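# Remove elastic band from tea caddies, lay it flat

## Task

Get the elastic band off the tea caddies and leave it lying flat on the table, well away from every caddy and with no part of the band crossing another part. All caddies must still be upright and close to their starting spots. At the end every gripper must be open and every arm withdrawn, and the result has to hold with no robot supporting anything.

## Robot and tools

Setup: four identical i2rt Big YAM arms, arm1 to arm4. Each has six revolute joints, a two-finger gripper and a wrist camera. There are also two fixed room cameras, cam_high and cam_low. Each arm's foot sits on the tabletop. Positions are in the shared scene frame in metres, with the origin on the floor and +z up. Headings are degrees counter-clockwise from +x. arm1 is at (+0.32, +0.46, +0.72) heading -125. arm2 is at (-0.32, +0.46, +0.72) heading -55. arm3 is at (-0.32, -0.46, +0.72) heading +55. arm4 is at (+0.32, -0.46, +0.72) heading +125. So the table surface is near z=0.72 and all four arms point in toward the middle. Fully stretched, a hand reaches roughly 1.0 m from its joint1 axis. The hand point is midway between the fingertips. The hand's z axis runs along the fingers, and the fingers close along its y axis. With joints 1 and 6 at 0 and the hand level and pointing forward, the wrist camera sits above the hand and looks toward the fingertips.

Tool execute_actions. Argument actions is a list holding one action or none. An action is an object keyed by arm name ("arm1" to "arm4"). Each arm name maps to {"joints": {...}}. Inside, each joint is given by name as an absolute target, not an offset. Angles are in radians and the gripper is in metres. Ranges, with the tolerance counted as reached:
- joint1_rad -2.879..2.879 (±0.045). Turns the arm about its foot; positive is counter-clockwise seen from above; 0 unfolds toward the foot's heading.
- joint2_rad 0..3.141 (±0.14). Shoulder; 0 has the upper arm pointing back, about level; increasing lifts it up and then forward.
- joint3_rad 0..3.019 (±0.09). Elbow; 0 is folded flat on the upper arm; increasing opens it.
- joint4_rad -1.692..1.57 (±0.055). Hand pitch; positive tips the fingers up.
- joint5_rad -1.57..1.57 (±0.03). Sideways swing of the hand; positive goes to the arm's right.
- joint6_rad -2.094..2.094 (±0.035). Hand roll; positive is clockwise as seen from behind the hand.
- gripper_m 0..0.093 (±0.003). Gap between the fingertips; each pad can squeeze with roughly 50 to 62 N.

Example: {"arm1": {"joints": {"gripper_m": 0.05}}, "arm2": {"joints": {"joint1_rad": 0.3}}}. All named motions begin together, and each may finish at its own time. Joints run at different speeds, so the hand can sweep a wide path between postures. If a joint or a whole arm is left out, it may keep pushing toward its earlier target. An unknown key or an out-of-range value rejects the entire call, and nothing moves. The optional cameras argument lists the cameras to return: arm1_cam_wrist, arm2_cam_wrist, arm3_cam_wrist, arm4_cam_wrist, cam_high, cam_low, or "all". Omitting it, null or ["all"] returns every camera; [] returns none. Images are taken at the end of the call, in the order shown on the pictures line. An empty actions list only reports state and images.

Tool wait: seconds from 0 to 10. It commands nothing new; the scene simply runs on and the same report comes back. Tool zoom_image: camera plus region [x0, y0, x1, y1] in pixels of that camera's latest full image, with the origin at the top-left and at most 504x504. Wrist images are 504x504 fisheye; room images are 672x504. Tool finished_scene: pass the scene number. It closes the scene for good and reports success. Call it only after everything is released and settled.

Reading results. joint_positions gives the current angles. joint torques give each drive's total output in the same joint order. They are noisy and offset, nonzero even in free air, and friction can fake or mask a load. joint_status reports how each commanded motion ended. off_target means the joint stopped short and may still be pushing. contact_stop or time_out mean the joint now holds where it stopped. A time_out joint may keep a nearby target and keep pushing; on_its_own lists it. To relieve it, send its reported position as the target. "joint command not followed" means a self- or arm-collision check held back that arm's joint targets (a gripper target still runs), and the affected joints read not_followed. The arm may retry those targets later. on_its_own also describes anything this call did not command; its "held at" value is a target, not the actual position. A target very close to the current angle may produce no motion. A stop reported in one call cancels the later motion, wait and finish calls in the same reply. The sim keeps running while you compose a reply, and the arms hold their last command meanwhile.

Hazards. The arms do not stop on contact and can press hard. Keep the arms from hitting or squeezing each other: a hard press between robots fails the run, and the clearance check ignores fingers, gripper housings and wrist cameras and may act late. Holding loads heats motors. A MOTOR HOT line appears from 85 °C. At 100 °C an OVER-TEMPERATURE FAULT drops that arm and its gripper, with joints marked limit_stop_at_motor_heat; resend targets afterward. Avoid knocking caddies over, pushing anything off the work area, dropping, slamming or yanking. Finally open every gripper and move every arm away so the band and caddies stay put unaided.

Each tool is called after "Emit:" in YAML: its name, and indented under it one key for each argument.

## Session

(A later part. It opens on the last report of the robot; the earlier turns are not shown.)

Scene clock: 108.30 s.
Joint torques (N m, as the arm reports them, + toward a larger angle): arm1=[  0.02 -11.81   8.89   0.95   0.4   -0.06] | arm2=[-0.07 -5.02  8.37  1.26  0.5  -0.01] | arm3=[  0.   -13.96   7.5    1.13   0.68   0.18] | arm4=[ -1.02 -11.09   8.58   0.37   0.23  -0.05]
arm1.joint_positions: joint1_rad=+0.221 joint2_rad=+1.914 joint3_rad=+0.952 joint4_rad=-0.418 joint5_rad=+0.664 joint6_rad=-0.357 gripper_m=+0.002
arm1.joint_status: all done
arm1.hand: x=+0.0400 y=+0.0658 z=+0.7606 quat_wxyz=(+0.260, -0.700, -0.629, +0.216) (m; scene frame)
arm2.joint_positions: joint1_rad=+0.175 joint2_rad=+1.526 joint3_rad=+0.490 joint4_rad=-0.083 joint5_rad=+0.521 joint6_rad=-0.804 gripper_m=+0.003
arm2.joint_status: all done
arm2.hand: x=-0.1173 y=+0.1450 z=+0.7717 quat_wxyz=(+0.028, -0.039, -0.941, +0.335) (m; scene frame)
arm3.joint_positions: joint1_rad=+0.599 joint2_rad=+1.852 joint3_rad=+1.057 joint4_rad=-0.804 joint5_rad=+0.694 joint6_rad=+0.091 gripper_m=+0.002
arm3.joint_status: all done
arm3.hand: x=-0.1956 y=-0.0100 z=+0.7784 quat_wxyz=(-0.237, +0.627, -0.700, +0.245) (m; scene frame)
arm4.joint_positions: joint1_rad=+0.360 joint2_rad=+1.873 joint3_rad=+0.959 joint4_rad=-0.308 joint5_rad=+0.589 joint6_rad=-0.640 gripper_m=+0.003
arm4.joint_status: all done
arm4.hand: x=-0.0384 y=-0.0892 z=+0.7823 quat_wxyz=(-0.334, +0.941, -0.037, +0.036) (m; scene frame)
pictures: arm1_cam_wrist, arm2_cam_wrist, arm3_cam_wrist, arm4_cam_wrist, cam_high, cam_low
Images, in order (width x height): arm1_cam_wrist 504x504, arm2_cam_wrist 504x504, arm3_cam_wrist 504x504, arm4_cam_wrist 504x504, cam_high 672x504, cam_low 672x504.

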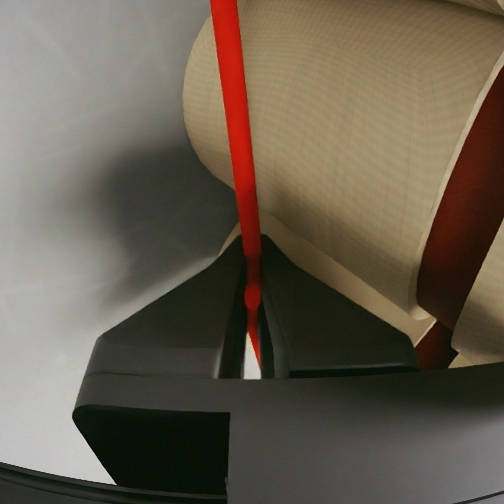

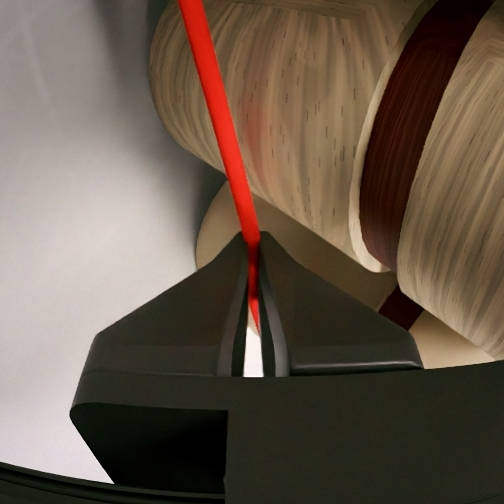

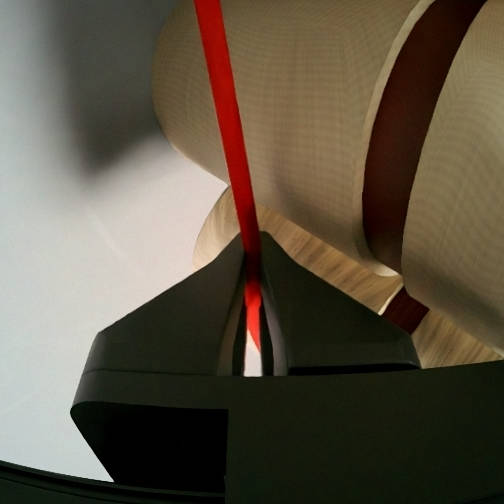

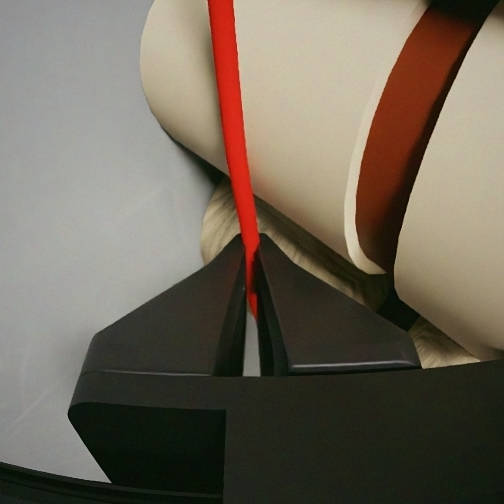

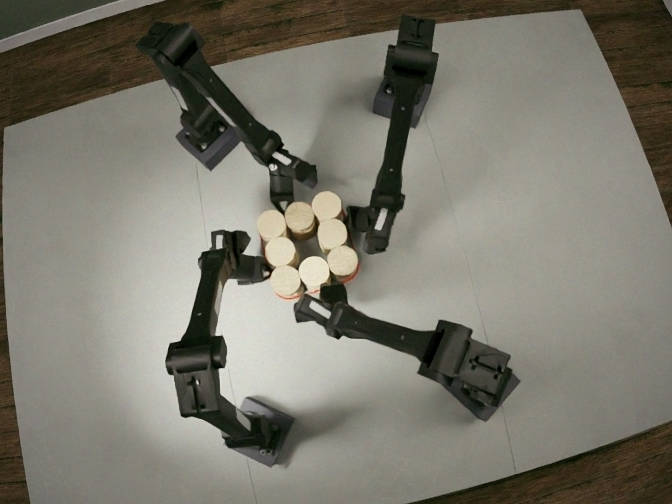

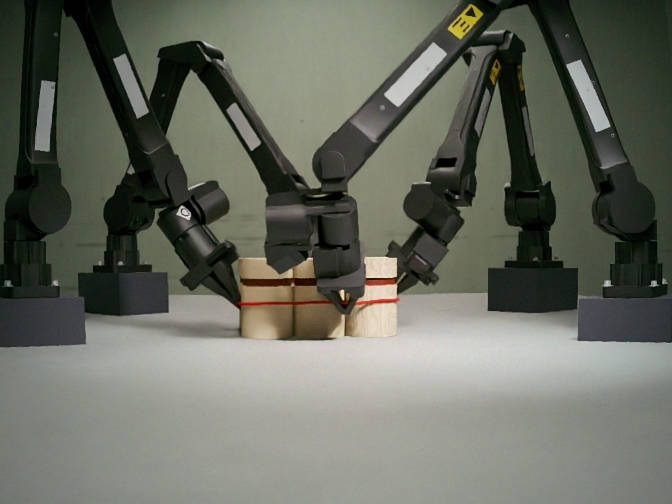

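Emit:
execute_actions:
  actions:
    - {"arm1":{"joints":{"joint1_rad":0.275,"joint2_rad":1.77,"joint3_rad":0.84}},"arm2":{"joints":{"joint2_rad":1.375,"joint3_rad":0.40,"joint4_rad":-0.125}},"arm3":{"joints":{"joint1_rad":0.68,"joint2_rad":1.75,"joint3_rad":0.95,"joint4_rad":-0.75}},"arm4":{"joints":{"joint1_rad":0.385,"joint2_rad":1.775,"joint3_rad":0.845,"joint4_rad":-0.24}}}

Scene clock: 130.10 s.
Joint torques (N m, as the arm reports them, + toward a larger angle): arm1=[  0.41 -11.51   5.87   0.51   0.22  -0.04] | arm2=[-0.39 -5.29  5.54  0.36  0.45  0.03] | arm3=[  0.42 -16.08   6.42   0.87   0.26   0.19] | arm4=[  0.11 -10.97   4.28   0.63   0.12  -0.04]
arm1.joint_positions: joint1_rad=+0.267 joint2_rad=+1.777 joint3_rad=+0.847 joint4_rad=-0.403 joint5_rad=+0.668 joint6_rad=-0.358 gripper_m=+0.002
arm1.joint_status: all done
arm1.hand: x=+0.0672 y=+0.0801 z=+0.7932 quat_wxyz=(+0.248, -0.689, -0.637, +0.242) (m; scene frame)
arm2.joint_positions: joint1_rad=+0.175 joint2_rad=+1.377 joint3_rad=+0.409 joint4_rad=-0.109 joint5_rad=+0.521 joint6_rad=-0.805 gripper_m=+0.003
arm2.joint_status: all done
arm2.hand: x=-0.1363 y=+0.1638 z=+0.7935 quat_wxyz=(+0.014, -0.044, -0.936, +0.348) (m; scene frame)
arm3.joint_positions: joint1_rad=+0.672 joint2_rad=+1.767 joint3_rad=+0.951 joint4_rad=-0.758 joint5_rad=+0.703 joint6_rad=+0.091 gripper_m=+0.002
arm3.joint_status: all done
arm3.hand: x=-0.2260 y=-0.0322 z=+0.7872 quat_wxyz=(-0.257, +0.648, -0.679, +0.229) (m; scene frame)
arm4.joint_positions: joint1_rad=+0.374 joint2_rad=+1.786 joint3_rad=+0.860 joint4_rad=-0.242 joint5_rad=+0.591 joint6_rad=-0.641 gripper_m=+0.003
arm4.joint_status: all done
arm4.hand: x=-0.0243 y=-0.1072 z=+0.7979 quat_wxyz=(-0.348, +0.936, -0.038, +0.013) (m; scene frame)
pictures: arm1_cam_wrist, arm2_cam_wrist, arm3_cam_wrist, arm4_cam_wrist, cam_high, cam_low
Images, in order (width x height): arm1_cam_wrist 504x504, arm2_cam_wrist 504x504, arm3_cam_wrist 504x504, arm4_cam_wrist 504x504, cam_high 672x504, cam_low 672x504.

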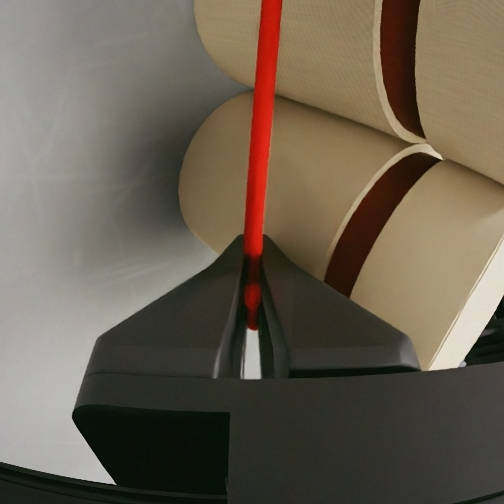

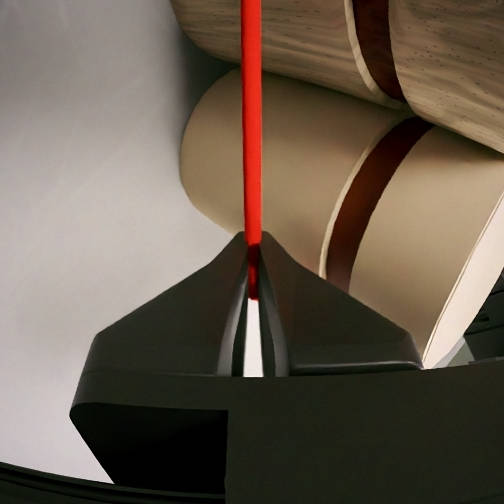

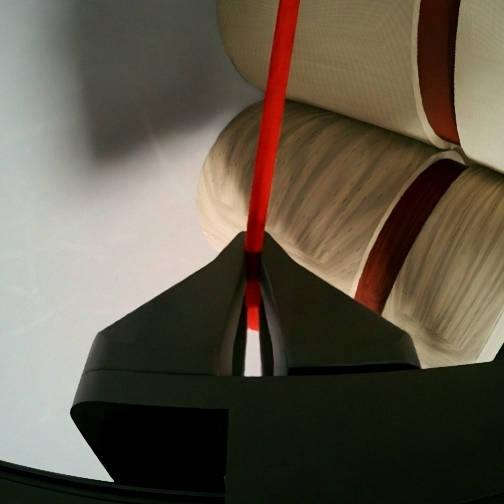

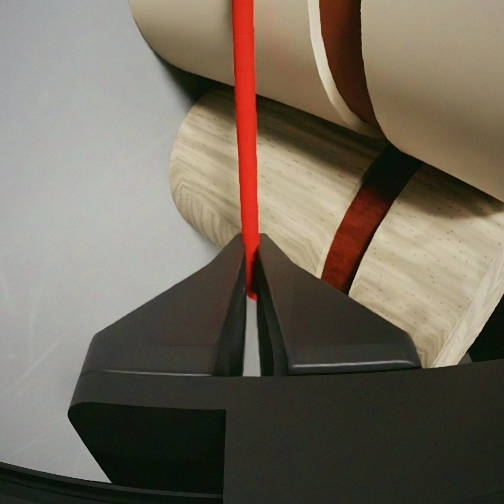

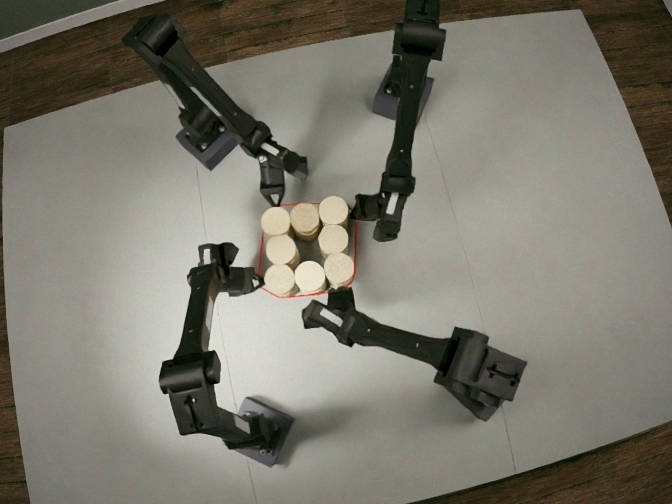

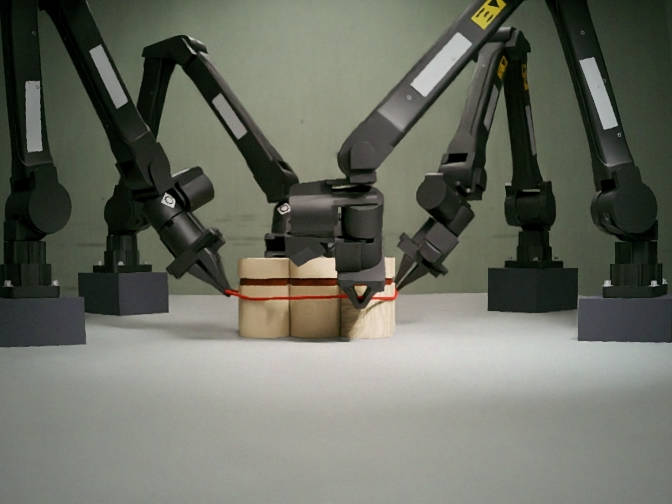

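Emit:
execute_actions:
  actions:
    - {"arm1":{"joints":{"joint1_rad":0.2,"joint2_rad":1.70,"joint3_rad":0.71,"joint4_rad":-0.40}},"arm2":{"joints":{"joint1_rad":-0.04,"joint2_rad":1.35,"joint3_rad":0.355,"joint4_rad":-0.15}},"arm3":{"joints":{"joint1_rad":0.63,"joint2_rad":1.63,"joint3_rad":0.77,"joint4_rad":-0.735}},"arm4":{"joints":{"joint1_rad":0.235,"joint2_rad":1.735,"joint3_rad":0.74,"joint4_rad":-0.245}}}
  cameras: []

Emit:
execute_actions:
  actions:
    - {"arm1":{"joints":{"joint1_rad":0.135}},"arm3":{"joints":{"joint1_rad":0.595}}}

Scene clock: 142.83 s.
Joint torques (N m, as the arm reports them, + toward a larger angle): arm1=[ 0.22 -9.79  3.14 -0.62  0.18  0.03] | arm2=[-3.22 -4.98  3.65 -0.52  1.05  0.14] | arm3=[  0.52 -12.5    3.94   0.18  -0.16   0.2 ] | arm4=[ -2.27 -10.19   2.11  -0.54   0.52   0.01]
arm1.joint_positions: joint1_rad=+0.193 joint2_rad=+1.701 joint3_rad=+0.744 joint4_rad=-0.373 joint5_rad=+0.670 joint6_rad=-0.367 gripper_m=+0.002
arm1.joint_status: all done
arm1.hand: x=+0.0544 y=+0.1317 z=+0.7969 quat_wxyz=(+0.257, -0.709, -0.614, +0.233) (m; scene frame)
arm2.joint_positions: joint1_rad=-0.014 joint2_rad=+1.350 joint3_rad=+0.389 joint4_rad=-0.121 joint5_rad=+0.505 joint6_rad=-0.810 gripper_m=+0.003
arm2.joint_status: all done
arm2.hand: x=-0.1984 y=+0.1428 z=+0.7937 quat_wxyz=(+0.042, -0.127, -0.931, +0.339) (m; scene frame)
arm3.joint_positions: joint1_rad=+0.619 joint2_rad=+1.636 joint3_rad=+0.798 joint4_rad=-0.724 joint5_rad=+0.713 joint6_rad=+0.091 gripper_m=+0.002
arm3.joint_status: all done
arm3.hand: x=-0.2032 y=-0.0894 z=+0.7981 quat_wxyz=(-0.258, +0.627, -0.696, +0.235) (m; scene frame)
arm4.joint_positions: joint1_rad=+0.247 joint2_rad=+1.735 joint3_rad=+0.780 joint4_rad=-0.220 joint5_rad=+0.580 joint6_rad=-0.646 gripper_m=+0.003
arm4.joint_status: all done
arm4.hand: x=+0.0426 y=-0.0864 z=+0.7978 quat_wxyz=(-0.342, +0.935, -0.093, +0.034) (m; scene frame)
pictures: none
No camera images: the call's "cameras" was empty. Leave "cameras" out to get every camera's image.

Scene clock: 143.53 s.
Joint torques (N m, as the arm reports them, + toward a larger angle): arm1=[-1.23 -9.57  3.14 -0.61  0.4   0.03] | arm2=[-2.27 -4.21  3.81 -0.29  1.03  0.07] | arm3=[ -0.58 -12.5    3.96   0.1   -0.11   0.2 ] | arm4=[-1.85 -9.94  2.08 -0.66  0.47  0.03]
arm1.joint_positions: joint1_rad=+0.143 joint2_rad=+1.701 joint3_rad=+0.744 joint4_rad=-0.373 joint5_rad=+0.663 joint6_rad=-0.367 gripper_m=+0.002
arm1.joint_status: all done
arm1.hand: x=+0.0390 y=+0.1449 z=+0.7962 quat_wxyz=(+0.260, -0.725, -0.597, +0.225) (m; scene frame)
arm2.joint_positions: joint1_rad=-0.014 joint2_rad=+1.350 joint3_rad=+0.389 joint4_rad=-0.121 joint5_rad=+0.505 joint6_rad=-0.810 gripper_m=+0.003
arm2.joint_status: not commanded
arm2.hand: x=-0.1984 y=+0.1428 z=+0.7937 quat_wxyz=(+0.042, -0.127, -0.931, +0.339) (m; scene frame)
arm3.joint_positions: joint1_rad=+0.595 joint2_rad=+1.636 joint3_rad=+0.798 joint4_rad=-0.722 joint5_rad=+0.711 joint6_rad=+0.091 gripper_m=+0.002
arm3.joint_status: all done
arm3.hand: x=-0.1942 y=-0.0921 z=+0.7980 quat_wxyz=(-0.255, +0.619, -0.704, +0.237) (m; scene frame)
arm4.joint_positions: joint1_rad=+0.247 joint2_rad=+1.735 joint3_rad=+0.780 joint4_rad=-0.217 joint5_rad=+0.581 joint6_rad=-0.647 gripper_m=+0.003
arm4.joint_status: not commanded
arm4.hand: x=+0.0423 y=-0.0859 z=+0.7981 quat_wxyz=(-0.343, +0.934, -0.093, +0.034) (m; scene frame)
pictures: arm1_cam_wrist, arm2_cam_wrist, arm3_cam_wrist, arm4_cam_wrist, cam_high, cam_low
Images, in order (width x height): arm1_cam_wrist 504x504, arm2_cam_wrist 504x504, arm3_cam_wrist 504x504, arm4_cam_wrist 504x504, cam_high 672x504, cam_low 672x504.

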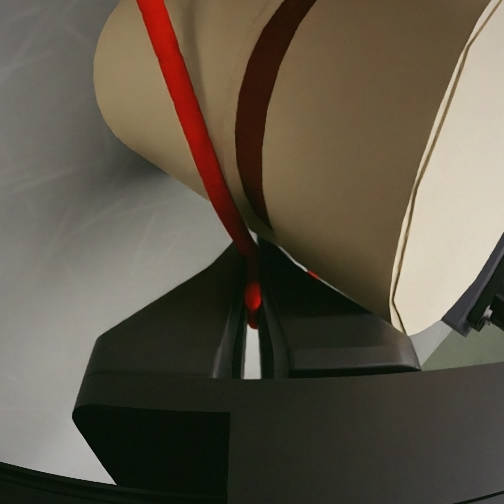

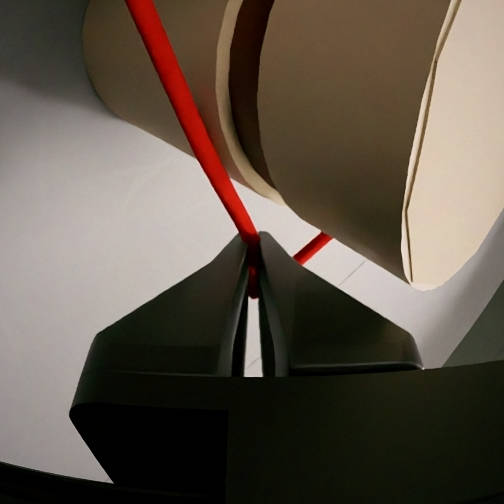

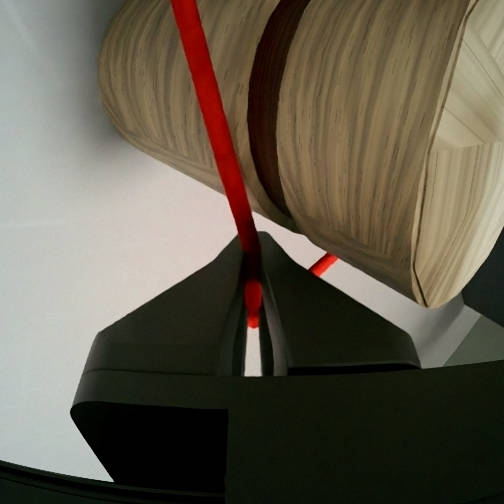

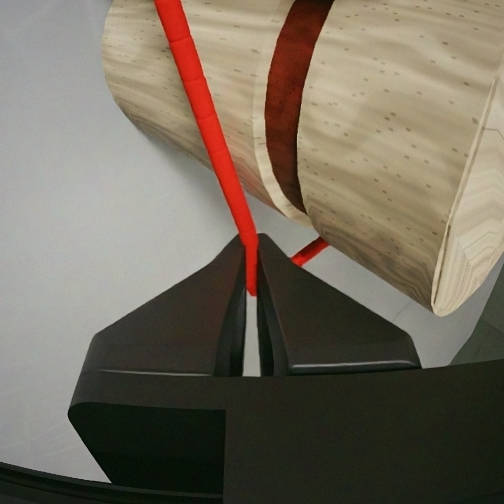

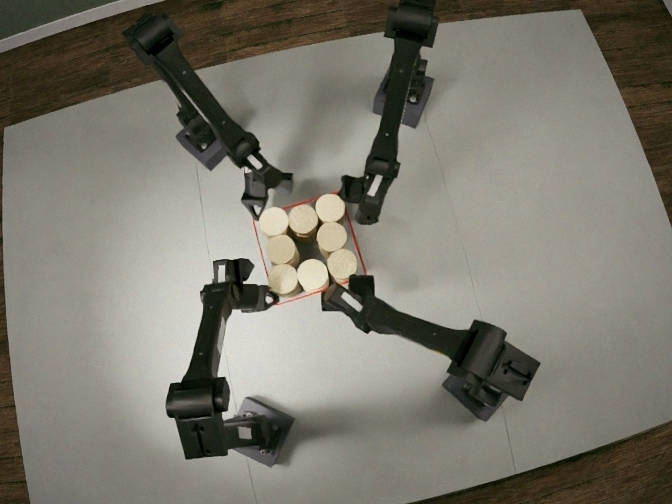

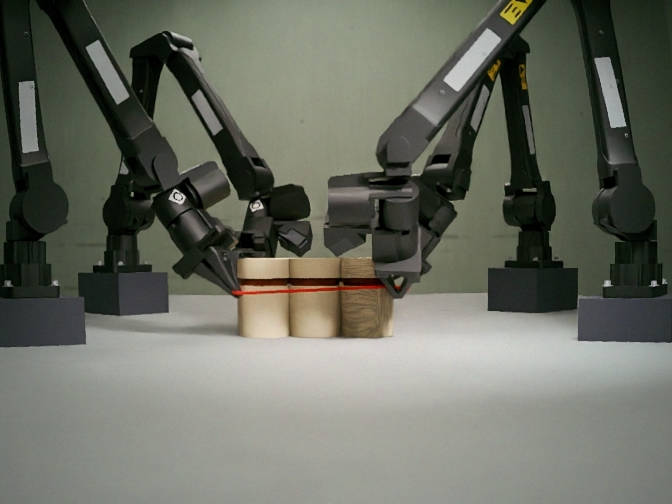

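Emit:
execute_actions:
  actions:
    - {"arm1":{"joints":{"joint1_rad":0.18,"joint2_rad":1.63,"joint3_rad":0.61}},"arm2":{"joints":{"joint1_rad":-0.065,"joint2_rad":1.24,"joint3_rad":0.265,"joint4_rad":-0.185}},"arm3":{"joints":{"joint1_rad":0.69,"joint2_rad":1.56,"joint3_rad":0.68}},"arm4":{"joints":{"joint2_rad":1.665,"joint3_rad":0.64}}}

Scene clock: 155.00 s.
Joint torques (N m, as the arm reports them, + toward a larger angle): arm1=[-0.02 -7.59  0.82 -1.61  0.36  0.06] | arm2=[-2.9  -2.31  1.66 -1.8   1.29  0.13] | arm3=[  2.24 -10.91   2.26  -0.44  -0.54   0.2 ] | arm4=[-1.85 -7.88  0.16 -1.42  0.57  0.04]
arm1.joint_positions: joint1_rad=+0.178 joint2_rad=+1.620 joint3_rad=+0.671 joint4_rad=-0.348 joint5_rad=+0.664 joint6_rad=-0.371 gripper_m=+0.002
arm1.joint_status: all done
arm1.hand: x=+0.0589 y=+0.1546 z=+0.8079 quat_wxyz=(+0.250, -0.715, -0.605, +0.244) (m; scene frame)
arm2.joint_positions: joint1_rad=-0.034 joint2_rad=+1.226 joint3_rad=+0.330 joint4_rad=-0.128 joint5_rad=+0.498 joint6_rad=-0.814 gripper_m=+0.003
arm2.joint_status: joint4_rad time_out (moved -0.006 of -0.064); the others done
arm2.on_its_own: joint4_rad reads -0.128 and still pushes toward -0.185 since a time_out
arm2.hand: x=-0.2126 y=+0.1544 z=+0.8096 quat_wxyz=(+0.025, -0.140, -0.923, +0.357) (m; scene frame)
arm3.joint_positions: joint1_rad=+0.661 joint2_rad=+1.563 joint3_rad=+0.728 joint4_rad=-0.709 joint5_rad=+0.721 joint6_rad=+0.091 gripper_m=+0.002
arm3.joint_status: all done
arm3.hand: x=-0.2167 y=-0.1080 z=+0.8056 quat_wxyz=(-0.271, +0.638, -0.684, +0.226) (m; scene frame)
arm4.joint_positions: joint1_rad=+0.247 joint2_rad=+1.646 joint3_rad=+0.706 joint4_rad=-0.197 joint5_rad=+0.578 joint6_rad=-0.650 gripper_m=+0.003
arm4.joint_status: all done
arm4.hand: x=+0.0575 y=-0.1003 z=+0.8144 quat_wxyz=(-0.351, +0.931, -0.096, +0.020) (m; scene frame)
pictures: arm1_cam_wrist, arm2_cam_wrist, arm3_cam_wrist, arm4_cam_wrist, cam_high, cam_low
Images, in order (width x height): arm1_cam_wrist 504x504, arm2_cam_wrist 504x504, arm3_cam_wrist 504x504, arm4_cam_wrist 504x504, cam_high 672x504, cam_low 672x504.

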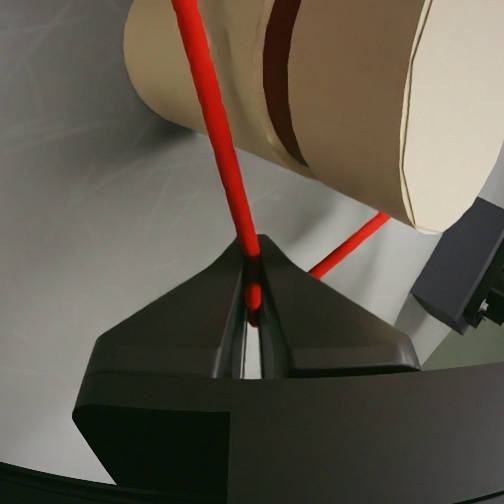

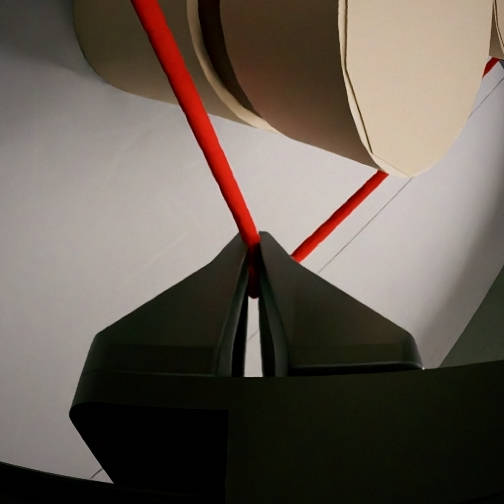

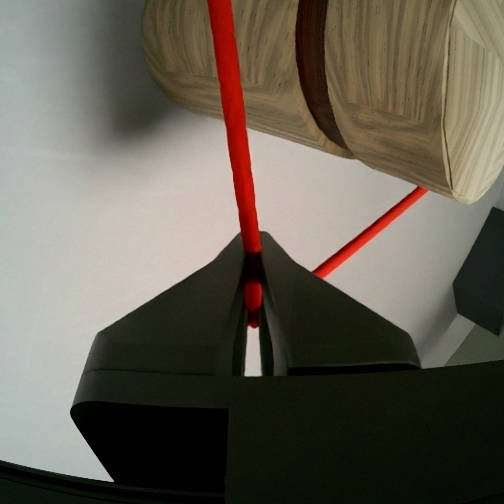

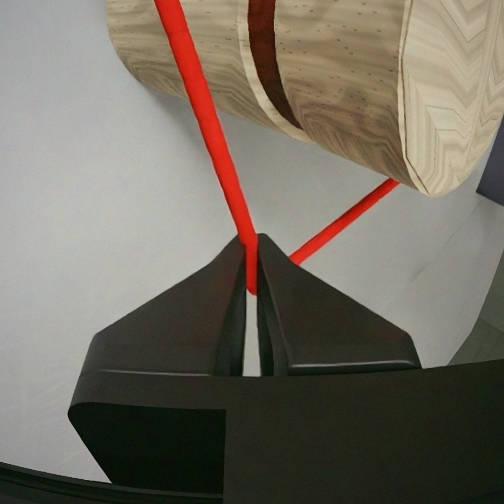

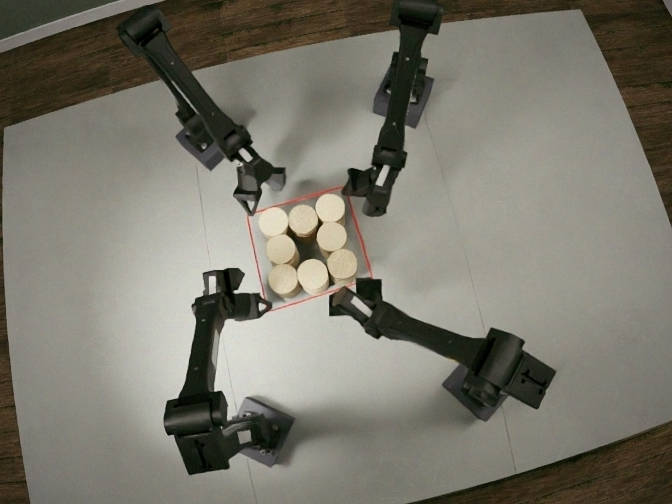

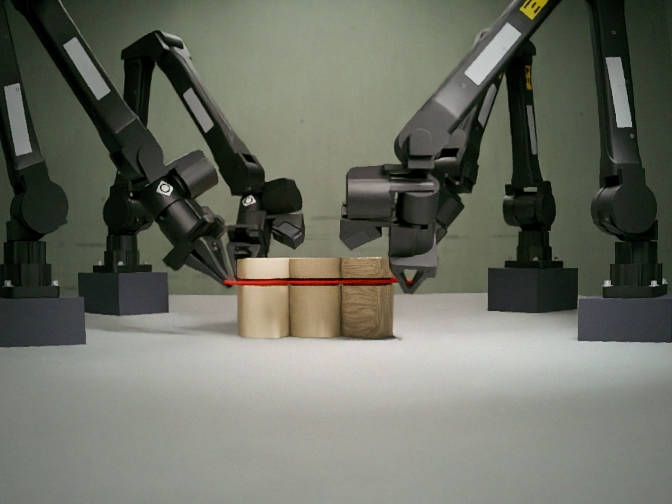

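Emit:
execute_actions:
  actions:
    - {"arm1":{"joints":{"joint2_rad":1.42,"joint3_rad":0.675,"joint4_rad":-0.67}},"arm2":{"joints":{"joint2_rad":0.96,"joint3_rad":0.375,"joint4_rad":-0.555}},"arm3":{"joints":{"joint2_rad":1.39,"joint3_rad":0.77,"joint4_rad":-0.985}},"arm4":{"joints":{"joint2_rad":1.465,"joint3_rad":0.71,"joint4_rad":-0.505}}}
  cameras: ["cam_high","cam_low"]

Scene clock: 166.17 s.
Joint torques (N m, as the arm reports them, + toward a larger angle): arm1=[-0.07 -5.87  4.08 -2.78  0.36  0.07] | arm2=[-3.17 -1.41  6.19 -2.22  1.38  0.13] | arm3=[ 2.15 -9.08  6.03 -2.04 -0.53  0.19] | arm4=[-1.88 -6.54  3.16 -2.48  0.6   0.05]
arm1.joint_positions: joint1_rad=+0.178 joint2_rad=+1.406 joint3_rad=+0.719 joint4_rad=-0.588 joint5_rad=+0.664 joint6_rad=-0.371 gripper_m=+0.002
arm1.joint_status: joint4_rad time_out (moved -0.240 of -0.322); the others done
arm1.on_its_own: joint4_rad reads -0.588 and still pushes toward -0.670 since a time_out
arm1.hand: x=+0.0611 y=+0.1591 z=+0.8872 quat_wxyz=(+0.246, -0.716, -0.602, +0.253) (m; scene frame)
arm2.joint_positions: joint1_rad=-0.034 joint2_rad=+0.953 joint3_rad=+0.413 joint4_rad=-0.482 joint5_rad=+0.497 joint6_rad=-0.815 gripper_m=+0.003
arm2.joint_status: joint4_rad time_out (moved -0.354 of -0.427); the others done
arm2.on_its_own: joint4_rad reads -0.482 and still pushes toward -0.555 since a time_out
arm2.hand: x=-0.2177 y=+0.1638 z=+0.8802 quat_wxyz=(+0.024, -0.140, -0.923, +0.357) (m; scene frame)
arm3.joint_positions: joint1_rad=+0.661 joint2_rad=+1.385 joint3_rad=+0.793 joint4_rad=-0.916 joint5_rad=+0.721 joint6_rad=+0.091 gripper_m=+0.002
arm3.joint_status: joint4_rad time_out (moved -0.207 of -0.276); the others done
arm3.on_its_own: joint4_rad reads -0.916 and still pushes toward -0.985 since a time_out
arm3.hand: x=-0.2168 y=-0.1079 z=+0.8816 quat_wxyz=(-0.282, +0.633, -0.688, +0.213) (m; scene frame)
arm4.joint_positions: joint1_rad=+0.247 joint2_rad=+1.442 joint3_rad=+0.758 joint4_rad=-0.431 joint5_rad=+0.577 joint6_rad=-0.650 gripper_m=+0.003
arm4.joint_status: joint4_rad time_out (moved -0.234 of -0.308); the others done
arm4.on_its_own: joint4_rad reads -0.431 and still pushes toward -0.505 since a time_out
arm4.hand: x=+0.0587 y=-0.1029 z=+0.8951 quat_wxyz=(-0.357, +0.929, -0.099, +0.011) (m; scene frame)
pictures: cam_high, cam_low
Images, in order (width x height): cam_high 672x504, cam_low 672x504.

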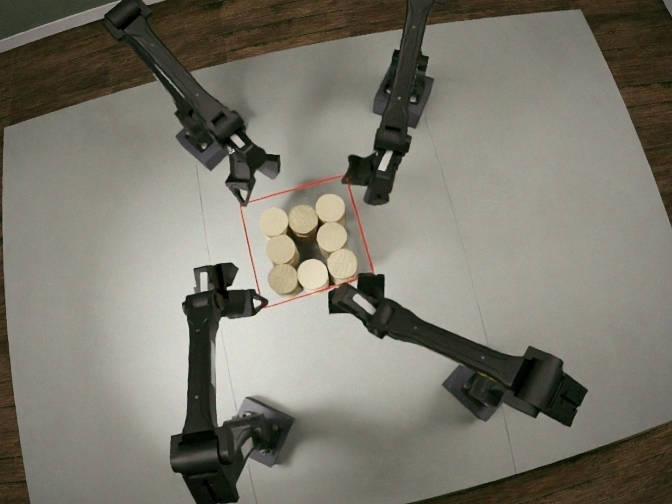

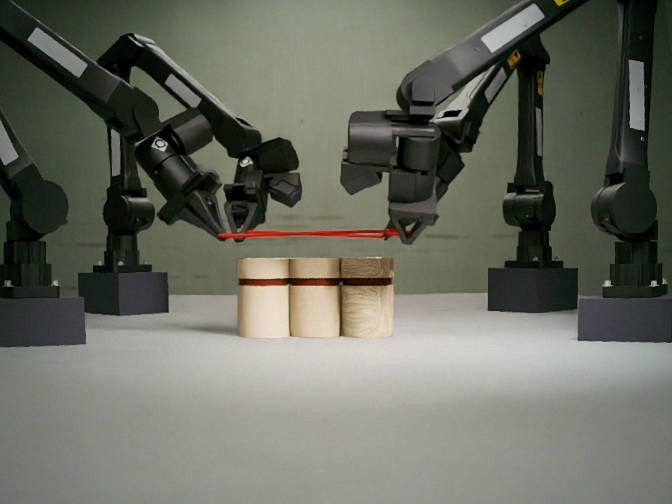

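Emit:
execute_actions:
  actions:
    - {"arm1":{"joints":{"joint2_rad":1.37,"joint3_rad":0.86,"joint4_rad":-0.85,"joint5_rad":0.45,"joint6_rad":-0.6}},"arm2":{"joints":{"joint1_rad":0,"joint2_rad":1.18,"joint3_rad":0.77,"joint4_rad":-0.82,"joint5_rad":0.25,"joint6_rad":-1.1}},"arm3":{"joints":{"joint1_rad":0.35,"joint2_rad":1.42,"joint3_rad":1.0,"joint4_rad":-1.05,"joint5_rad":0.45,"joint6_rad":-0.6}},"arm4":{"joints":{"joint1_rad":0.06,"joint2_rad":1.42,"joint3_rad":0.91,"joint4_rad":-0.76,"joint5_rad":0.29,"joint6_rad":-1.25}}}
  cameras: []

Emit:
execute_actions:
  actions:
    - {"arm1":{"joints":{"joint1_rad":0.139,"joint2_rad":1.346,"joint3_rad":0.96,"joint4_rad":-1.1,"joint5_rad":0,"joint6_rad":-0.8}},"arm2":{"joints":{"joint2_rad":1.422,"joint3_rad":1.085,"joint4_rad":-1.146,"joint5_rad":0,"joint6_rad":-1.4}},"arm3":{"joints":{"joint1_rad":0.045,"joint2_rad":1.472,"joint3_rad":1.165,"joint4_rad":-1.176,"joint5_rad":0,"joint6_rad":-1.4}},"arm4":{"joints":{"joint1_rad":-0.142,"joint2_rad":1.417,"joint3_rad":1.03,"joint4_rad":-1.088,"joint5_rad":0,"joint6_rad":-1.9}}}

Scene clock: 188.53 s.
Joint torques (N m, as the arm reports them, + toward a larger angle): arm1=[-0.08 -8.5   9.83 -0.97  0.19 -0.05] | arm2=[-0.65 -3.58 10.63 -0.7   0.13 -0.02] | arm3=[ -0.2  -10.35   9.25  -0.62   0.14   0.01] | arm4=[-1.5  -8.93  7.79 -1.01 -0.01 -0.06]
arm1.joint_positions: joint1_rad=+0.178 joint2_rad=+1.383 joint3_rad=+0.849 joint4_rad=-0.815 joint5_rad=+0.451 joint6_rad=-0.594 gripper_m=+0.002
arm1.joint_status: all done
arm1.hand: x=+0.0834 y=+0.1335 z=+0.9124 quat_wxyz=(+0.184, -0.649, -0.719, +0.168) (m; scene frame)
arm2.joint_positions: joint1_rad=+0.007 joint2_rad=+1.169 joint3_rad=+0.758 joint4_rad=-0.792 joint5_rad=+0.251 joint6_rad=-1.096 gripper_m=+0.003
arm2.joint_status: all done
arm2.hand: x=-0.1321 y=+0.1355 z=+0.9184 quat_wxyz=(+0.013, +0.057, -0.973, +0.223) (m; scene frame)
arm3.joint_positions: joint1_rad=+0.348 joint2_rad=+1.412 joint3_rad=+0.997 joint4_rad=-1.014 joint5_rad=+0.455 joint6_rad=-0.591 gripper_m=+0.002
arm3.joint_status: all done
arm3.hand: x=-0.1325 y=-0.0862 z=+0.9170 quat_wxyz=(-0.140, +0.775, -0.586, +0.189) (m; scene frame)
arm4.joint_positions: joint1_rad=+0.067 joint2_rad=+1.425 joint3_rad=+0.906 joint4_rad=-0.726 joint5_rad=+0.290 joint6_rad=-1.246 gripper_m=+0.003
arm4.joint_status: all done
arm4.hand: x=+0.0859 y=-0.0822 z=+0.9173 quat_wxyz=(-0.214, +0.965, +0.142, +0.053) (m; scene frame)
pictures: none
No camera images: the call's "cameras" was empty. Leave "cameras" out to get every camera's image.

Scene clock: 190.27 s.
Joint torques (N m, as the arm reports them, + toward a larger angle): arm1=[-1.   -8.3  11.15 -1.29 -0.21 -0.1 ] | arm2=[-0.84 -7.17 10.77 -1.29 -0.15 -0.1 ] | arm3=[ -0.18 -12.29  10.77  -0.64  -0.02  -0.1 ] | arm4=[-0.42 -8.8   9.1  -1.52 -0.26 -0.08]
arm1.joint_positions: joint1_rad=+0.148 joint2_rad=+1.357 joint3_rad=+0.938 joint4_rad=-1.064 joint5_rad=+0.004 joint6_rad=-0.791 gripper_m=+0.002
arm1.joint_status: all done
arm1.hand: x=+0.1484 y=+0.1241 z=+0.9291 quat_wxyz=(-0.006, -0.584, -0.810, +0.048) (m; scene frame)
arm2.joint_positions: joint1_rad=+0.004 joint2_rad=+1.414 joint3_rad=+1.067 joint4_rad=-1.116 joint5_rad=+0.002 joint6_rad=-1.395 gripper_m=+0.003
arm2.joint_status: all done
arm2.hand: x=-0.0737 y=+0.1257 z=+0.9301 quat_wxyz=(-0.015, +0.226, -0.972, +0.053) (m; scene frame)
arm3.joint_positions: joint1_rad=+0.043 joint2_rad=+1.472 joint3_rad=+1.148 joint4_rad=-1.143 joint5_rad=+0.001 joint6_rad=-1.386 gripper_m=+0.002
arm3.joint_status: all done
arm3.hand: x=-0.0758 y=-0.0939 z=+0.9300 quat_wxyz=(-0.049, +0.925, -0.376, +0.012) (m; scene frame)
arm4.joint_positions: joint1_rad=-0.148 joint2_rad=+1.425 joint3_rad=+1.011 joint4_rad=-1.053 joint5_rad=+0.003 joint6_rad=-1.894 gripper_m=+0.003
arm4.joint_status: all done
arm4.hand: x=+0.1429 y=-0.0923 z=+0.9346 quat_wxyz=(-0.055, +0.925, +0.376, +0.003) (m; scene frame)
pictures: arm1_cam_wrist, arm2_cam_wrist, arm3_cam_wrist, arm4_cam_wrist, cam_high, cam_low
Images, in order (width x height): arm1_cam_wrist 504x504, arm2_cam_wrist 504x504, arm3_cam_wrist 504x504, arm4_cam_wrist 504x504, cam_high 672x504, cam_low 672x504.

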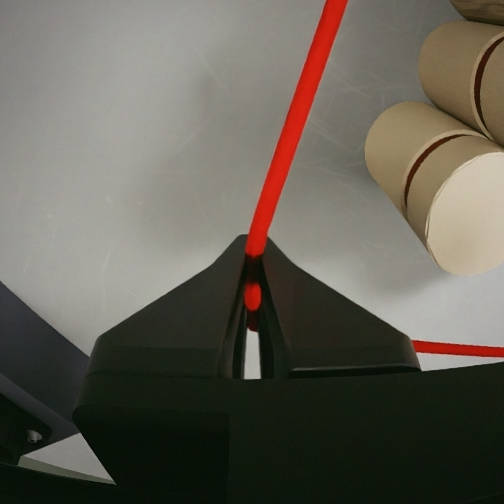

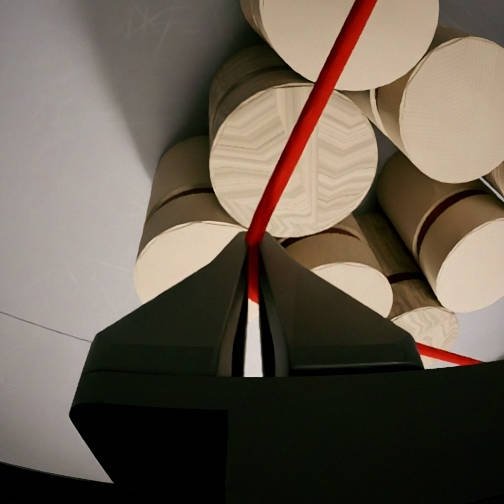

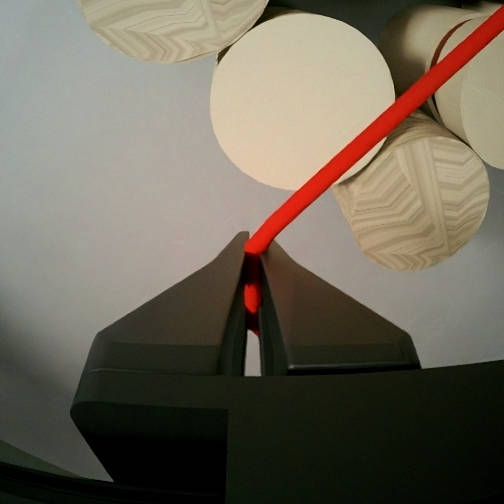

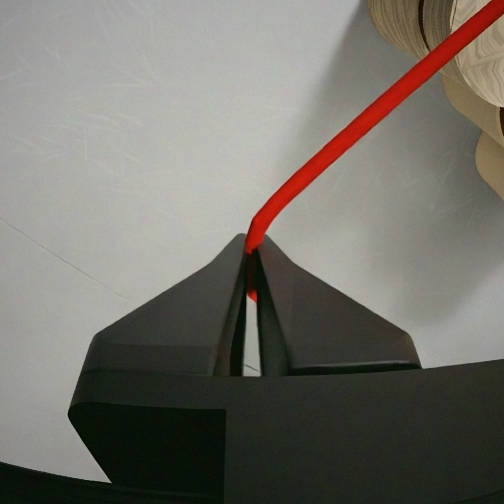

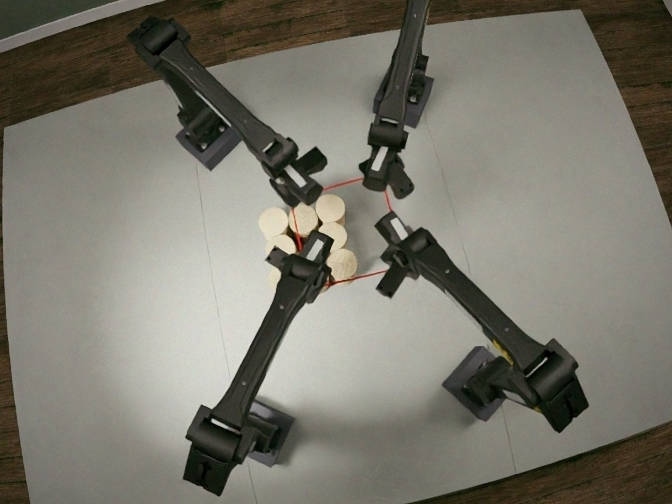

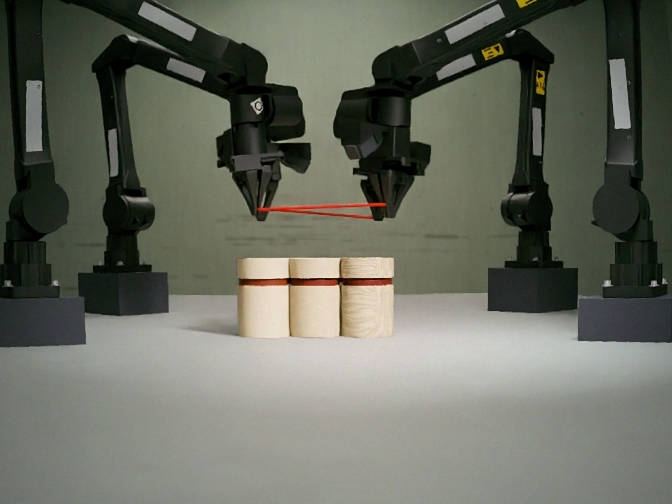

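Emit:
execute_actions:
  actions:
    - {"arm1":{"joints":{"joint1_rad":0.5,"joint2_rad":1.2,"joint3_rad":0.72,"joint4_rad":-0.76,"joint6_rad":-0.7}},"arm2":{"joints":{"joint1_rad":0.21,"joint2_rad":1.6,"joint3_rad":1.23,"joint4_rad":-0.94}},"arm3":{"joints":{"joint1_rad":-0.17,"joint2_rad":1.63,"joint3_rad":1.29,"joint4_rad":-0.97,"joint6_rad":-1.6}},"arm4":{"joints":{"joint1_rad":-0.49,"joint2_rad":1.25,"joint3_rad":0.76,"joint4_rad":-0.75,"joint6_rad":-2.05}}}
  cameras: []

Emit:
execute_actions:
  actions:
    - {"arm1":{"joints":{"joint1_rad":0.866,"joint2_rad":1.176,"joint3_rad":0.67,"joint4_rad":-0.687}},"arm2":{"joints":{"joint1_rad":0.358,"joint2_rad":1.8,"joint3_rad":1.39,"joint4_rad":-0.767}},"arm3":{"joints":{"joint1_rad":-0.332,"joint2_rad":1.8,"joint3_rad":1.425,"joint4_rad":-0.798,"joint6_rad":-1.74}},"arm4":{"joints":{"joint1_rad":-0.83,"joint2_rad":1.215,"joint3_rad":0.685,"joint4_rad":-0.661}}}
  cameras: ["cam_high","cam_low"]

Scene clock: 206.90 s.
Joint torques (N m, as the arm reports them, + toward a larger angle): arm1=[ 0.28 -4.88  9.31  1.04 -0.13  0.09] | arm2=[ -0.13 -10.95  11.89  -0.02  -0.22  -0.03] | arm3=[  0.11 -15.84  12.     0.82   0.12  -0.09] | arm4=[-1.15 -6.24  7.21  0.71 -0.02 -0.08]
arm1.joint_positions: joint1_rad=+0.494 joint2_rad=+1.199 joint3_rad=+0.719 joint4_rad=-0.768 joint5_rad=+0.002 joint6_rad=-0.713 gripper_m=+0.002
arm1.joint_status: all done
arm1.hand: x=+0.2749 y=+0.0994 z=+0.9125 quat_wxyz=(-0.057, -0.465, -0.870, +0.155) (m; scene frame)
arm2.joint_positions: joint1_rad=+0.209 joint2_rad=+1.598 joint3_rad=+1.201 joint4_rad=-0.934 joint5_rad=+0.005 joint6_rad=-1.395 gripper_m=+0.003
arm2.joint_status: all done
arm2.hand: x=+0.0596 y=+0.1184 z=+0.9089 quat_wxyz=(-0.051, +0.323, -0.939, +0.109) (m; scene frame)
arm3.joint_positions: joint1_rad=-0.176 joint2_rad=+1.634 joint3_rad=+1.259 joint4_rad=-0.969 joint5_rad=-0.002 joint6_rad=-1.587 gripper_m=+0.002
arm3.joint_status: all done
arm3.hand: x=+0.0586 y=-0.0967 z=+0.9066 quat_wxyz=(-0.102, +0.917, -0.382, +0.045) (m; scene frame)
arm4.joint_positions: joint1_rad=-0.486 joint2_rad=+1.245 joint3_rad=+0.767 joint4_rad=-0.759 joint5_rad=-0.004 joint6_rad=-2.042 gripper_m=+0.003
arm4.joint_status: all done
arm4.hand: x=+0.2768 y=-0.0787 z=+0.9224 quat_wxyz=(-0.168, +0.944, +0.283, +0.032) (m; scene frame)
pictures: none
No camera images: the call's "cameras" was empty. Leave "cameras" out to get every camera's image.

Scene clock: 208.03 s.
Joint torques (N m, as the arm reports them, + toward a larger angle): arm1=[ 0.55 -6.15  9.02  0.51 -0.29  0.05] | arm2=[  1.05 -13.05  11.36   0.35  -0.47  -0.01] | arm3=[ -0.9  -18.73  12.     1.02   0.36  -0.05] | arm4=[-1.63 -6.7   6.59  0.16  0.12 -0.06]
arm1.joint_positions: joint1_rad=+0.856 joint2_rad=+1.192 joint3_rad=+0.671 joint4_rad=-0.681 joint5_rad=+0.007 joint6_rad=-0.707 gripper_m=+0.002
arm1.joint_status: all done
arm1.hand: x=+0.4051 y=+0.1058 z=+0.9016 quat_wxyz=(-0.093, -0.302, -0.935, +0.163) (m; scene frame)
arm2.joint_positions: joint1_rad=+0.344 joint2_rad=+1.795 joint3_rad=+1.365 joint4_rad=-0.760 joint5_rad=+0.012 joint6_rad=-1.395 gripper_m=+0.003
arm2.joint_status: all done
arm2.hand: x=+0.1841 y=+0.1150 z=+0.8840 quat_wxyz=(-0.093, +0.381, -0.905, +0.164) (m; scene frame)
arm3.joint_positions: joint1_rad=-0.328 joint2_rad=+1.803 joint3_rad=+1.395 joint4_rad=-0.796 joint5_rad=-0.007 joint6_rad=-1.727 gripper_m=+0.002
arm3.joint_status: all done
arm3.hand: x=+0.1819 y=-0.1060 z=+0.8847 quat_wxyz=(-0.155, +0.906, -0.383, +0.094) (m; scene frame)
arm4.joint_positions: joint1_rad=-0.821 joint2_rad=+1.229 joint3_rad=+0.697 joint4_rad=-0.654 joint5_rad=-0.009 joint6_rad=-2.046 gripper_m=+0.003
arm4.joint_status: all done
arm4.hand: x=+0.4031 y=-0.0903 z=+0.9079 quat_wxyz=(-0.185, +0.973, +0.124, +0.065) (m; scene frame)
pictures: cam_high, cam_low
Images, in order (width x height): cam_high 672x504, cam_low 672x504.

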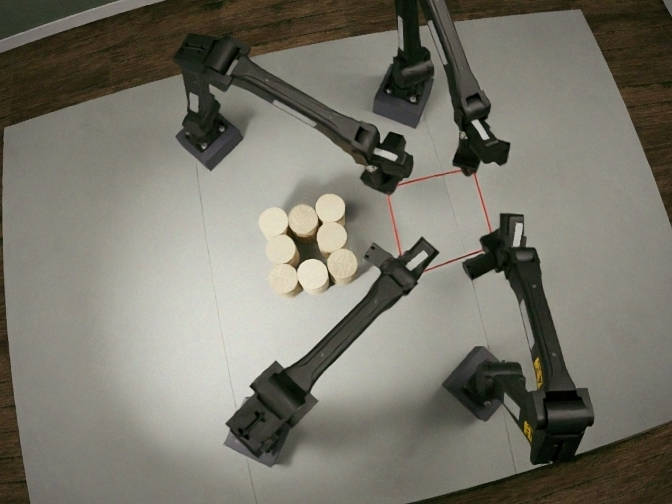

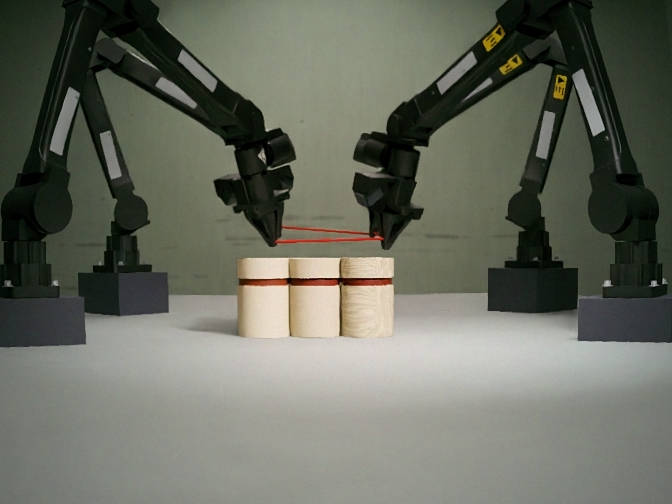

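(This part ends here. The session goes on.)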